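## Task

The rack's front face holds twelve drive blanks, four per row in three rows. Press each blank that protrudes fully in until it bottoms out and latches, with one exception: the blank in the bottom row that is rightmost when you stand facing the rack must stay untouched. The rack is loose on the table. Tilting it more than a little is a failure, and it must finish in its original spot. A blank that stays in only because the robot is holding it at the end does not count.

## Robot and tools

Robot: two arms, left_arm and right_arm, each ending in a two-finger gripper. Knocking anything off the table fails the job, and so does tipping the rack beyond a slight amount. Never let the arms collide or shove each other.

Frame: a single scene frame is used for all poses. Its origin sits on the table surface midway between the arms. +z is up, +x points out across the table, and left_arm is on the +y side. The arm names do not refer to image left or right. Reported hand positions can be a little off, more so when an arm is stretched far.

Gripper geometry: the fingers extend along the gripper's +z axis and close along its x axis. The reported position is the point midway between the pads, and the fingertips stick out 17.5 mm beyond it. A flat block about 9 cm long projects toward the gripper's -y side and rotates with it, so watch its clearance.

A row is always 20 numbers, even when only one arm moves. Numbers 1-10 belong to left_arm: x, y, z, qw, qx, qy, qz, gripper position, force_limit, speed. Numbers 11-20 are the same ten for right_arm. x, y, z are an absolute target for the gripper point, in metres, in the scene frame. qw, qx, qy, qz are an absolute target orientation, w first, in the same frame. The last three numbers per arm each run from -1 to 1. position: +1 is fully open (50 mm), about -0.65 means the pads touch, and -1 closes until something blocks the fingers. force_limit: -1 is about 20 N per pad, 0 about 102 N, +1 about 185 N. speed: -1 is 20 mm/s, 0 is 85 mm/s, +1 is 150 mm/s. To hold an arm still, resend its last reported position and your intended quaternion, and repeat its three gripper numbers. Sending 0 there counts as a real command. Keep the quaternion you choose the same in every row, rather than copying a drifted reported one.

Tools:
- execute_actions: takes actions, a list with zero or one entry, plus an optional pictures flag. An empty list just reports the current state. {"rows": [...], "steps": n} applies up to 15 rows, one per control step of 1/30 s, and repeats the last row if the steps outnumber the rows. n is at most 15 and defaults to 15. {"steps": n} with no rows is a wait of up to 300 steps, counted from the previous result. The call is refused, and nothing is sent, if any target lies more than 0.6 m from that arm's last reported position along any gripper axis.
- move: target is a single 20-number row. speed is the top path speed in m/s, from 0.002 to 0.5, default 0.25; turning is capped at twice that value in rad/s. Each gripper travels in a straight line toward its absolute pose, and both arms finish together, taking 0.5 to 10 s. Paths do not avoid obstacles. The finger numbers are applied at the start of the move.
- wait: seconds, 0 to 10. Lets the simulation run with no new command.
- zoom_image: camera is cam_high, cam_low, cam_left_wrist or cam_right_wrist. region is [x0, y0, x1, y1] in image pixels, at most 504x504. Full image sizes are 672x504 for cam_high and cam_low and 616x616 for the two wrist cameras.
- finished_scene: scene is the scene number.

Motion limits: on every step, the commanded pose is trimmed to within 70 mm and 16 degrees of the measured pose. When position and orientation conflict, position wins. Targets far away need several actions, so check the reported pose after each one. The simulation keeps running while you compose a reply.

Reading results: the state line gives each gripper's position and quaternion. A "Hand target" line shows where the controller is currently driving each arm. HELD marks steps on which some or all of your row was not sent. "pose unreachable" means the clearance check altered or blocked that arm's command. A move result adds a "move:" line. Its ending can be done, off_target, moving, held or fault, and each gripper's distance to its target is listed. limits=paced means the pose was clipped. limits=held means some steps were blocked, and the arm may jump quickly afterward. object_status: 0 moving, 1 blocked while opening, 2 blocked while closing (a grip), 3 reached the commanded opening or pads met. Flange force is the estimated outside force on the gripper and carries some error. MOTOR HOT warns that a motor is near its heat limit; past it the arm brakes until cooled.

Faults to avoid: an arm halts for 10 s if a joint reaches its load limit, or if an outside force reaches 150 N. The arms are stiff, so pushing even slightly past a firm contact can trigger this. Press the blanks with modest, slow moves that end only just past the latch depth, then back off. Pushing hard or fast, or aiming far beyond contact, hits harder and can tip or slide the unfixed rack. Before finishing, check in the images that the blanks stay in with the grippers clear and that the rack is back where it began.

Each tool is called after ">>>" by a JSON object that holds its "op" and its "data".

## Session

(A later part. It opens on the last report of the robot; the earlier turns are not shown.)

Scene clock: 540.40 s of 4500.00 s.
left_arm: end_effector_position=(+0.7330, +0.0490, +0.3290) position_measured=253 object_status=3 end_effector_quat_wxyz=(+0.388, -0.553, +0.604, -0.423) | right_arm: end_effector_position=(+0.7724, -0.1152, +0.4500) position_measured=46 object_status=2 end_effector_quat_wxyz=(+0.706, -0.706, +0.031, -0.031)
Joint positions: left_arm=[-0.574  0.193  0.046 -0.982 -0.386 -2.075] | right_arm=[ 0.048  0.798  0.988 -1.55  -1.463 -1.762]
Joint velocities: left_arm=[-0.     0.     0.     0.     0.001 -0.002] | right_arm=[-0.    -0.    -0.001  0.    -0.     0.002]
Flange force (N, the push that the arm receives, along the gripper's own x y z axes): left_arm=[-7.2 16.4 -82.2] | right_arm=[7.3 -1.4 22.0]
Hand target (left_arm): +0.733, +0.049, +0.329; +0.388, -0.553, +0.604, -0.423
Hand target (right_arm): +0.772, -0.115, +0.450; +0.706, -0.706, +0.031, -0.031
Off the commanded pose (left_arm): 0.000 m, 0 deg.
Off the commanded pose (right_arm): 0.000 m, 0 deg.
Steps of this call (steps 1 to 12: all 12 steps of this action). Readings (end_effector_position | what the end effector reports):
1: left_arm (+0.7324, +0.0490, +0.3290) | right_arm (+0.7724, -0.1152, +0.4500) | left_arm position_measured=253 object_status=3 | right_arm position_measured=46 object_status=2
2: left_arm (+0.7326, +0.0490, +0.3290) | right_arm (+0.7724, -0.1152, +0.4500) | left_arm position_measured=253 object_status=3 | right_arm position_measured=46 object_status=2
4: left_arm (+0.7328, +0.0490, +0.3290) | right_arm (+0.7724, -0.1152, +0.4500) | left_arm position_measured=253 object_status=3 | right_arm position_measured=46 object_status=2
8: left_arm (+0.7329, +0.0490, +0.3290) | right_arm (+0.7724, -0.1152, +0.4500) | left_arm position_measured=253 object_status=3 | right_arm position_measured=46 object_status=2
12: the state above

>>> {"op": "move", "data": {"target": [0.728, 0.0494, 0.3575, 0.3875, -0.5534, 0.6039, -0.4229, -1, 0, 0.5, 0.7724, -0.1152, 0.45, 0.7065, -0.7065, 0.0308, -0.0308, -1, -0.2, -1], "speed": 0.05}}

>>> {"op": "execute_actions", "data": {"actions": [{"rows": [[0.7312, 0.0491, 0.3575, 0.3875, -0.5534, 0.6039, -0.4229, -1, 0, 0.5, 0.7724, -0.1152, 0.45, 0.7065, -0.7065, 0.0308, -0.0308, -1, -0.2, -1]], "steps": 12}], "pictures": false}}

>>> {"op": "execute_actions", "data": {"actions": [{"rows": [[0.7323, 0.0490, 0.3575, 0.3875, -0.5534, 0.6039, -0.4229, -1, 0, 0.5, 0.7724, -0.1152, 0.45, 0.7065, -0.7065, 0.0308, -0.0308, -1, -0.2, -1]], "steps": 12}], "pictures": false}}

Scene clock: 546.97 s of 4500.00 s.
left_arm: end_effector_position=(+0.7280, +0.0494, +0.3574) position_measured=253 object_status=3 end_effector_quat_wxyz=(+0.387, -0.553, +0.604, -0.423) | right_arm: end_effector_position=(+0.7724, -0.1152, +0.4500) position_measured=46 object_status=2 end_effector_quat_wxyz=(+0.706, -0.706, +0.031, -0.031)
Joint positions: left_arm=[-0.554  0.158  0.054 -0.873 -0.396 -2.195] | right_arm=[ 0.048  0.798  0.988 -1.55  -1.463 -1.762]
Joint velocities: left_arm=[ 0.002 -0.002  0.     0.01   0.    -0.009] | right_arm=[-0.    -0.001 -0.001 -0.    -0.    -0.001]
Flange force (N, the push that the arm receives, along the gripper's own x y z axes): left_arm=[0.4 0.1 2.4] | right_arm=[-8.7 2.2 15.5]
Hand target (left_arm): +0.728, +0.049, +0.357; +0.387, -0.553, +0.604, -0.423
Hand target (right_arm): +0.772, -0.115, +0.450; +0.706, -0.706, +0.031, -0.031
Off the commanded pose (left_arm): 0.000 m, 0 deg.
Off the commanded pose (right_arm): 0.000 m, 0 deg.
After step 90, 2.67 s passed at rest.
move: done

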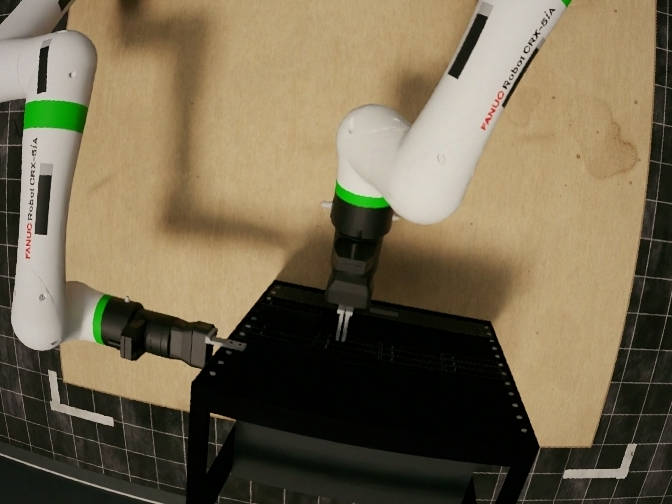

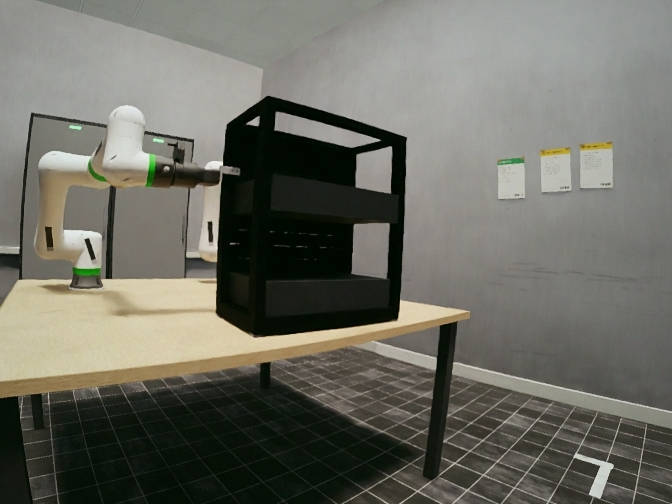

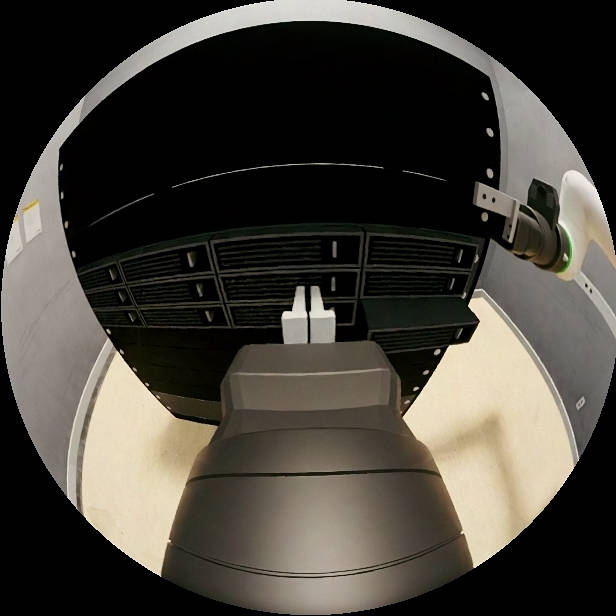

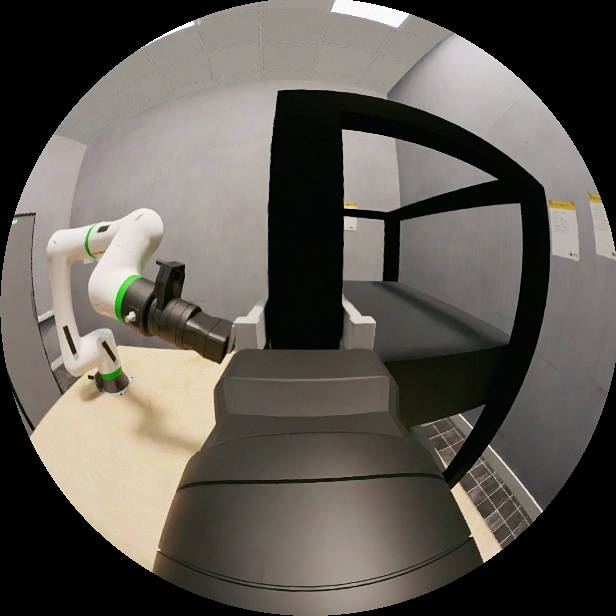

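Scene clock: 547.37 s of 4500.00 s.
left_arm: end_effector_position=(+0.7312, +0.0491, +0.3575) position_measured=253 object_status=3 end_effector_quat_wxyz=(+0.388, -0.553, +0.604, -0.423) | right_arm: end_effector_position=(+0.7724, -0.1152, +0.4500) position_measured=46 object_status=2 end_effector_quat_wxyz=(+0.706, -0.706, +0.031, -0.031)
Joint positions: left_arm=[-0.551  0.165  0.061 -0.869 -0.393 -2.201] | right_arm=[ 0.048  0.798  0.988 -1.55  -1.463 -1.762]
Joint velocities: left_arm=[-0.001  0.001  0.001 -0.001  0.     0.   ] | right_arm=[-0.     0.001 -0.    -0.     0.001 -0.   ]
Flange force (N, the push that the arm receives, along the gripper's own x y z axes): left_arm=[1.0 0.9 2.6] | right_arm=[-10.1 2.4 16.1]
Hand target (left_arm): +0.731, +0.049, +0.358; +0.388, -0.553, +0.604, -0.423
Hand target (right_arm): +0.772, -0.115, +0.450; +0.706, -0.706, +0.031, -0.031
Off the commanded pose (left_arm): 0.000 m, 0 deg.
Off the commanded pose (right_arm): 0.000 m, 0 deg.
Steps of this call (steps 1 to 12: all 12 steps of this action). Readings (end_effector_position | what the end effector reports):
1: left_arm (+0.7281, +0.0494, +0.3575) | right_arm (+0.7724, -0.1152, +0.4500) | left_arm position_measured=253 object_status=3 | right_arm position_measured=46 object_status=2
2: left_arm (+0.7288, +0.0495, +0.3579) | right_arm (+0.7724, -0.1152, +0.4500) | left_arm position_measured=253 object_status=3 | right_arm position_measured=46 object_status=2
4: left_arm (+0.7303, +0.0495, +0.3576) | right_arm (+0.7724, -0.1152, +0.4500) | left_arm position_measured=253 object_status=3 | right_arm position_measured=46 object_status=2
8: left_arm (+0.7311, +0.0492, +0.3575) | right_arm (+0.7724, -0.1152, +0.4500) | left_arm position_measured=253 object_status=3 | right_arm position_measured=46 object_status=2
12: the state above

Scene clock: 547.77 s of 4500.00 s.
left_arm: end_effector_position=(+0.7323, +0.0490, +0.3575) position_measured=253 object_status=3 end_effector_quat_wxyz=(+0.388, -0.553, +0.604, -0.423) | right_arm: end_effector_position=(+0.7724, -0.1152, +0.4500) position_measured=46 object_status=2 end_effector_quat_wxyz=(+0.706, -0.706, +0.031, -0.031)
Joint positions: left_arm=[-0.55   0.167  0.063 -0.867 -0.393 -2.202] | right_arm=[ 0.048  0.798  0.988 -1.55  -1.463 -1.762]
Joint velocities: left_arm=[-0.001  0.     0.    -0.001 -0.    -0.   ] | right_arm=[ 0.    -0.     0.    -0.     0.     0.001]
Flange force (N, the push that the arm receives, along the gripper's own x y z axes): left_arm=[-2.2 8.0 -35.0] | right_arm=[-2.2 1.2 18.4]
Hand target (left_arm): +0.732, +0.049, +0.358; +0.388, -0.553, +0.604, -0.423
Hand target (right_arm): +0.772, -0.115, +0.450; +0.706, -0.706, +0.031, -0.031
Off the commanded pose (left_arm): 0.000 m, 0 deg.
Off the commanded pose (right_arm): 0.000 m, 0 deg.
Steps of this call (steps 1 to 12: all 12 steps of this action). Readings (end_effector_position | what the end effector reports):
1: left_arm (+0.7312, +0.0491, +0.3575) | right_arm (+0.7724, -0.1152, +0.4500) | left_arm position_measured=253 object_status=3 | right_arm position_measured=46 object_status=2
2: left_arm (+0.7316, +0.0491, +0.3575) | right_arm (+0.7724, -0.1152, +0.4500) | left_arm position_measured=253 object_status=3 | right_arm position_measured=46 object_status=2
4: left_arm (+0.7320, +0.0490, +0.3575) | right_arm (+0.7724, -0.1152, +0.4500) | left_arm position_measured=253 object_status=3 | right_arm position_measured=46 object_status=2
8: left_arm (+0.7322, +0.0490, +0.3575) | right_arm (+0.7724, -0.1152, +0.4500) | left_arm position_measured=253 object_status=3 | right_arm position_measured=46 object_status=2
12: the state above

>>> {"op": "move", "data": {"target": [0.64, 0.06, 0.3575, 0.3875, -0.5534, 0.6039, -0.4229, -1, 0, 0.5, 0.7724, -0.1152, 0.45, 0.7065, -0.7065, 0.0308, -0.0308, 1, -0.2, 0], "speed": 0.15}}

>>> {"op": "move", "data": {"target": [0.60, 0.06, 0.3575, 0.3875, -0.5534, 0.6039, -0.4229, -1, 0, 0.5, 0.7654, -0.195, 0.45, 0.7065, -0.7065, 0.0308, -0.0308, 1, -0.2, 0], "speed": 0.08}}

>>> {"op": "zoom_image", "data": {"camera": "cam_left_wrist", "region": [100, 150, 500, 350]}}

Scene clock: 553.93 s of 4500.00 s.
left_arm: end_effector_position=(+0.6400, +0.0600, +0.3573) position_measured=253 object_status=3 end_effector_quat_wxyz=(+0.388, -0.553, +0.604, -0.423) | right_arm: end_effector_position=(+0.7724, -0.1152, +0.4500) position_measured=3 object_status=3 end_effector_quat_wxyz=(+0.706, -0.706, +0.031, -0.031)
Joint positions: left_arm=[-0.641 -0.031 -0.129 -0.968 -0.468 -2.081] | right_arm=[ 0.048  0.798  0.988 -1.55  -1.463 -1.762]
Joint velocities: left_arm=[-0.002 -0.003 -0.002 -0.001 -0.002  0.003] | right_arm=[-0.    -0.001 -0.    -0.     0.    -0.001]
Flange force (N, the push that the arm receives, along the gripper's own x y z axes): left_arm=[1.5 -0.4 2.7] | right_arm=[-12.0 1.3 -2.4]
Hand target (left_arm): +0.640, +0.060, +0.357; +0.388, -0.553, +0.604, -0.423
Hand target (right_arm): +0.772, -0.115, +0.450; +0.706, -0.706, +0.031, -0.031
Off the commanded pose (left_arm): 0.000 m, 0 deg.
Off the commanded pose (right_arm): 0.000 m, 0 deg.
After step 90, 2.10 s passed at rest.
move: done

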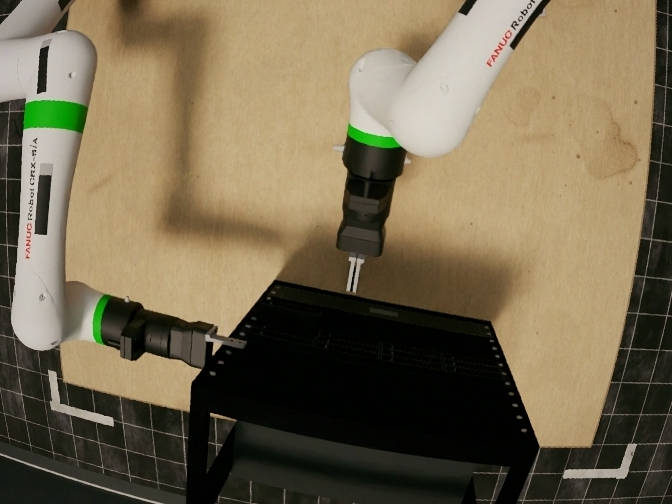

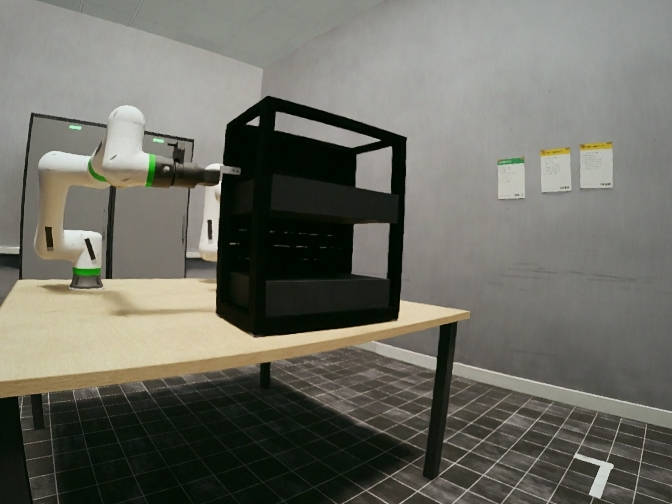

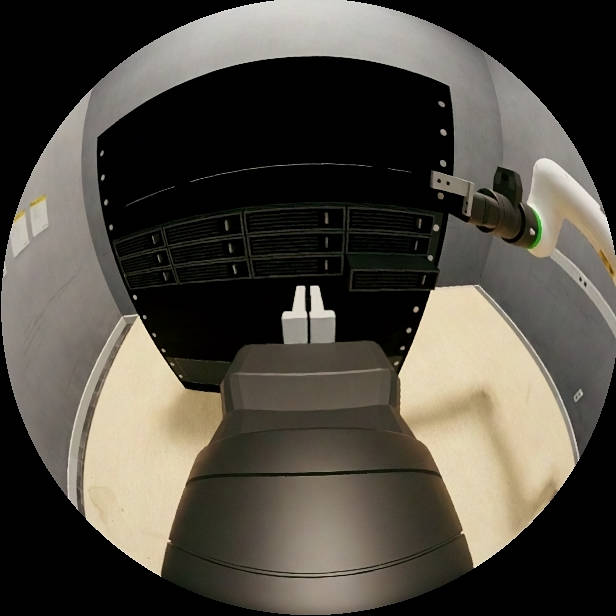

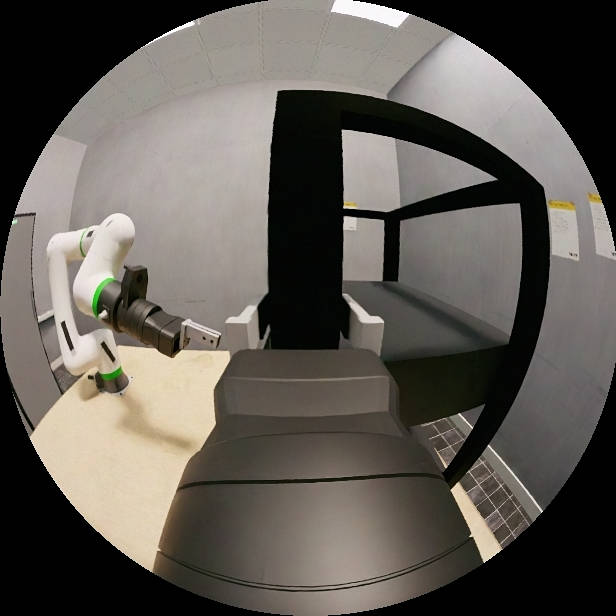

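Scene clock: 555.27 s of 4500.00 s.
left_arm: end_effector_position=(+0.6000, +0.0600, +0.3574) position_measured=253 object_status=3 end_effector_quat_wxyz=(+0.388, -0.553, +0.604, -0.423) | right_arm: end_effector_position=(+0.7655, -0.1948, +0.4499) position_measured=3 object_status=3 end_effector_quat_wxyz=(+0.706, -0.707, +0.031, -0.031)
Joint positions: left_arm=[-0.704 -0.108 -0.194 -1.007 -0.527 -2.031] | right_arm=[-0.064  0.785  0.967 -1.571 -1.573 -1.753]
Joint velocities: left_arm=[-0.003 -0.002 -0.001 -0.004 -0.001  0.001] | right_arm=[-0.002  0.     0.    -0.    -0.001 -0.   ]
Flange force (N, the push that the arm receives, along the gripper's own x y z axes): left_arm=[-1.4 -1.1 2.7] | right_arm=[-14.6 1.9 -0.6]
Hand target (left_arm): +0.600, +0.060, +0.357; +0.388, -0.553, +0.604, -0.423
Hand target (right_arm): +0.765, -0.195, +0.450; +0.706, -0.707, +0.031, -0.031
Off the commanded pose (left_arm): 0.000 m, 0 deg.
Off the commanded pose (right_arm): 0.000 m, 0 deg.
move: done

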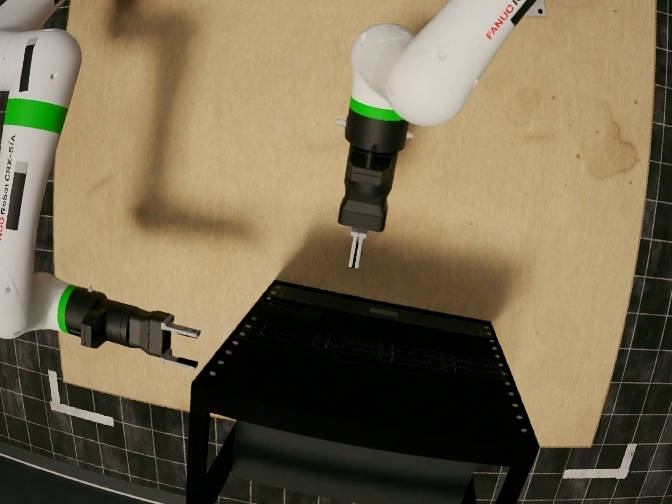

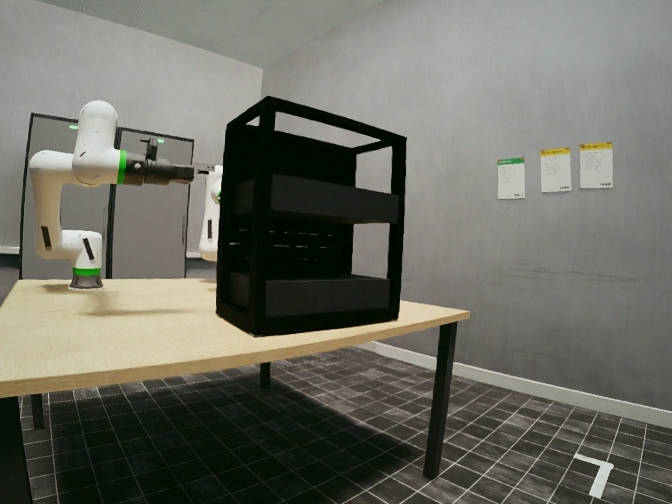

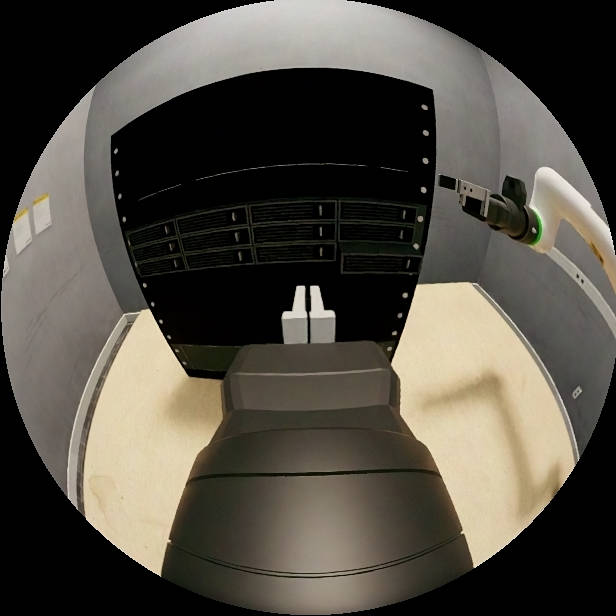

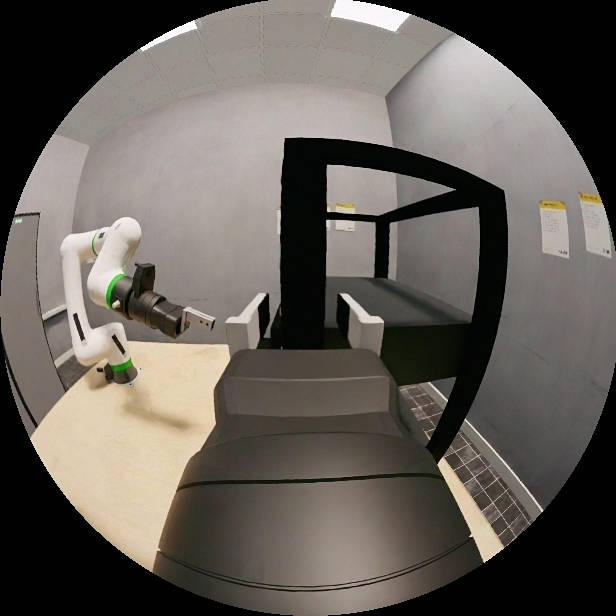

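Region (100, 150, 500, 350) of cam_left_wrist's 616x616 image, scaled by 1.260, with more detail than that image has.

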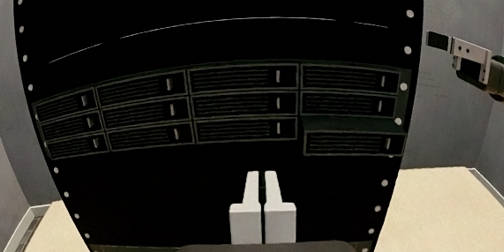

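All blanks are flush except the bottom-right one, and the rack hasn't moved. Finishing scene 1.

>>> {"op": "finished_scene", "data": {"scene": 1}}

The scene is finished: the task was done.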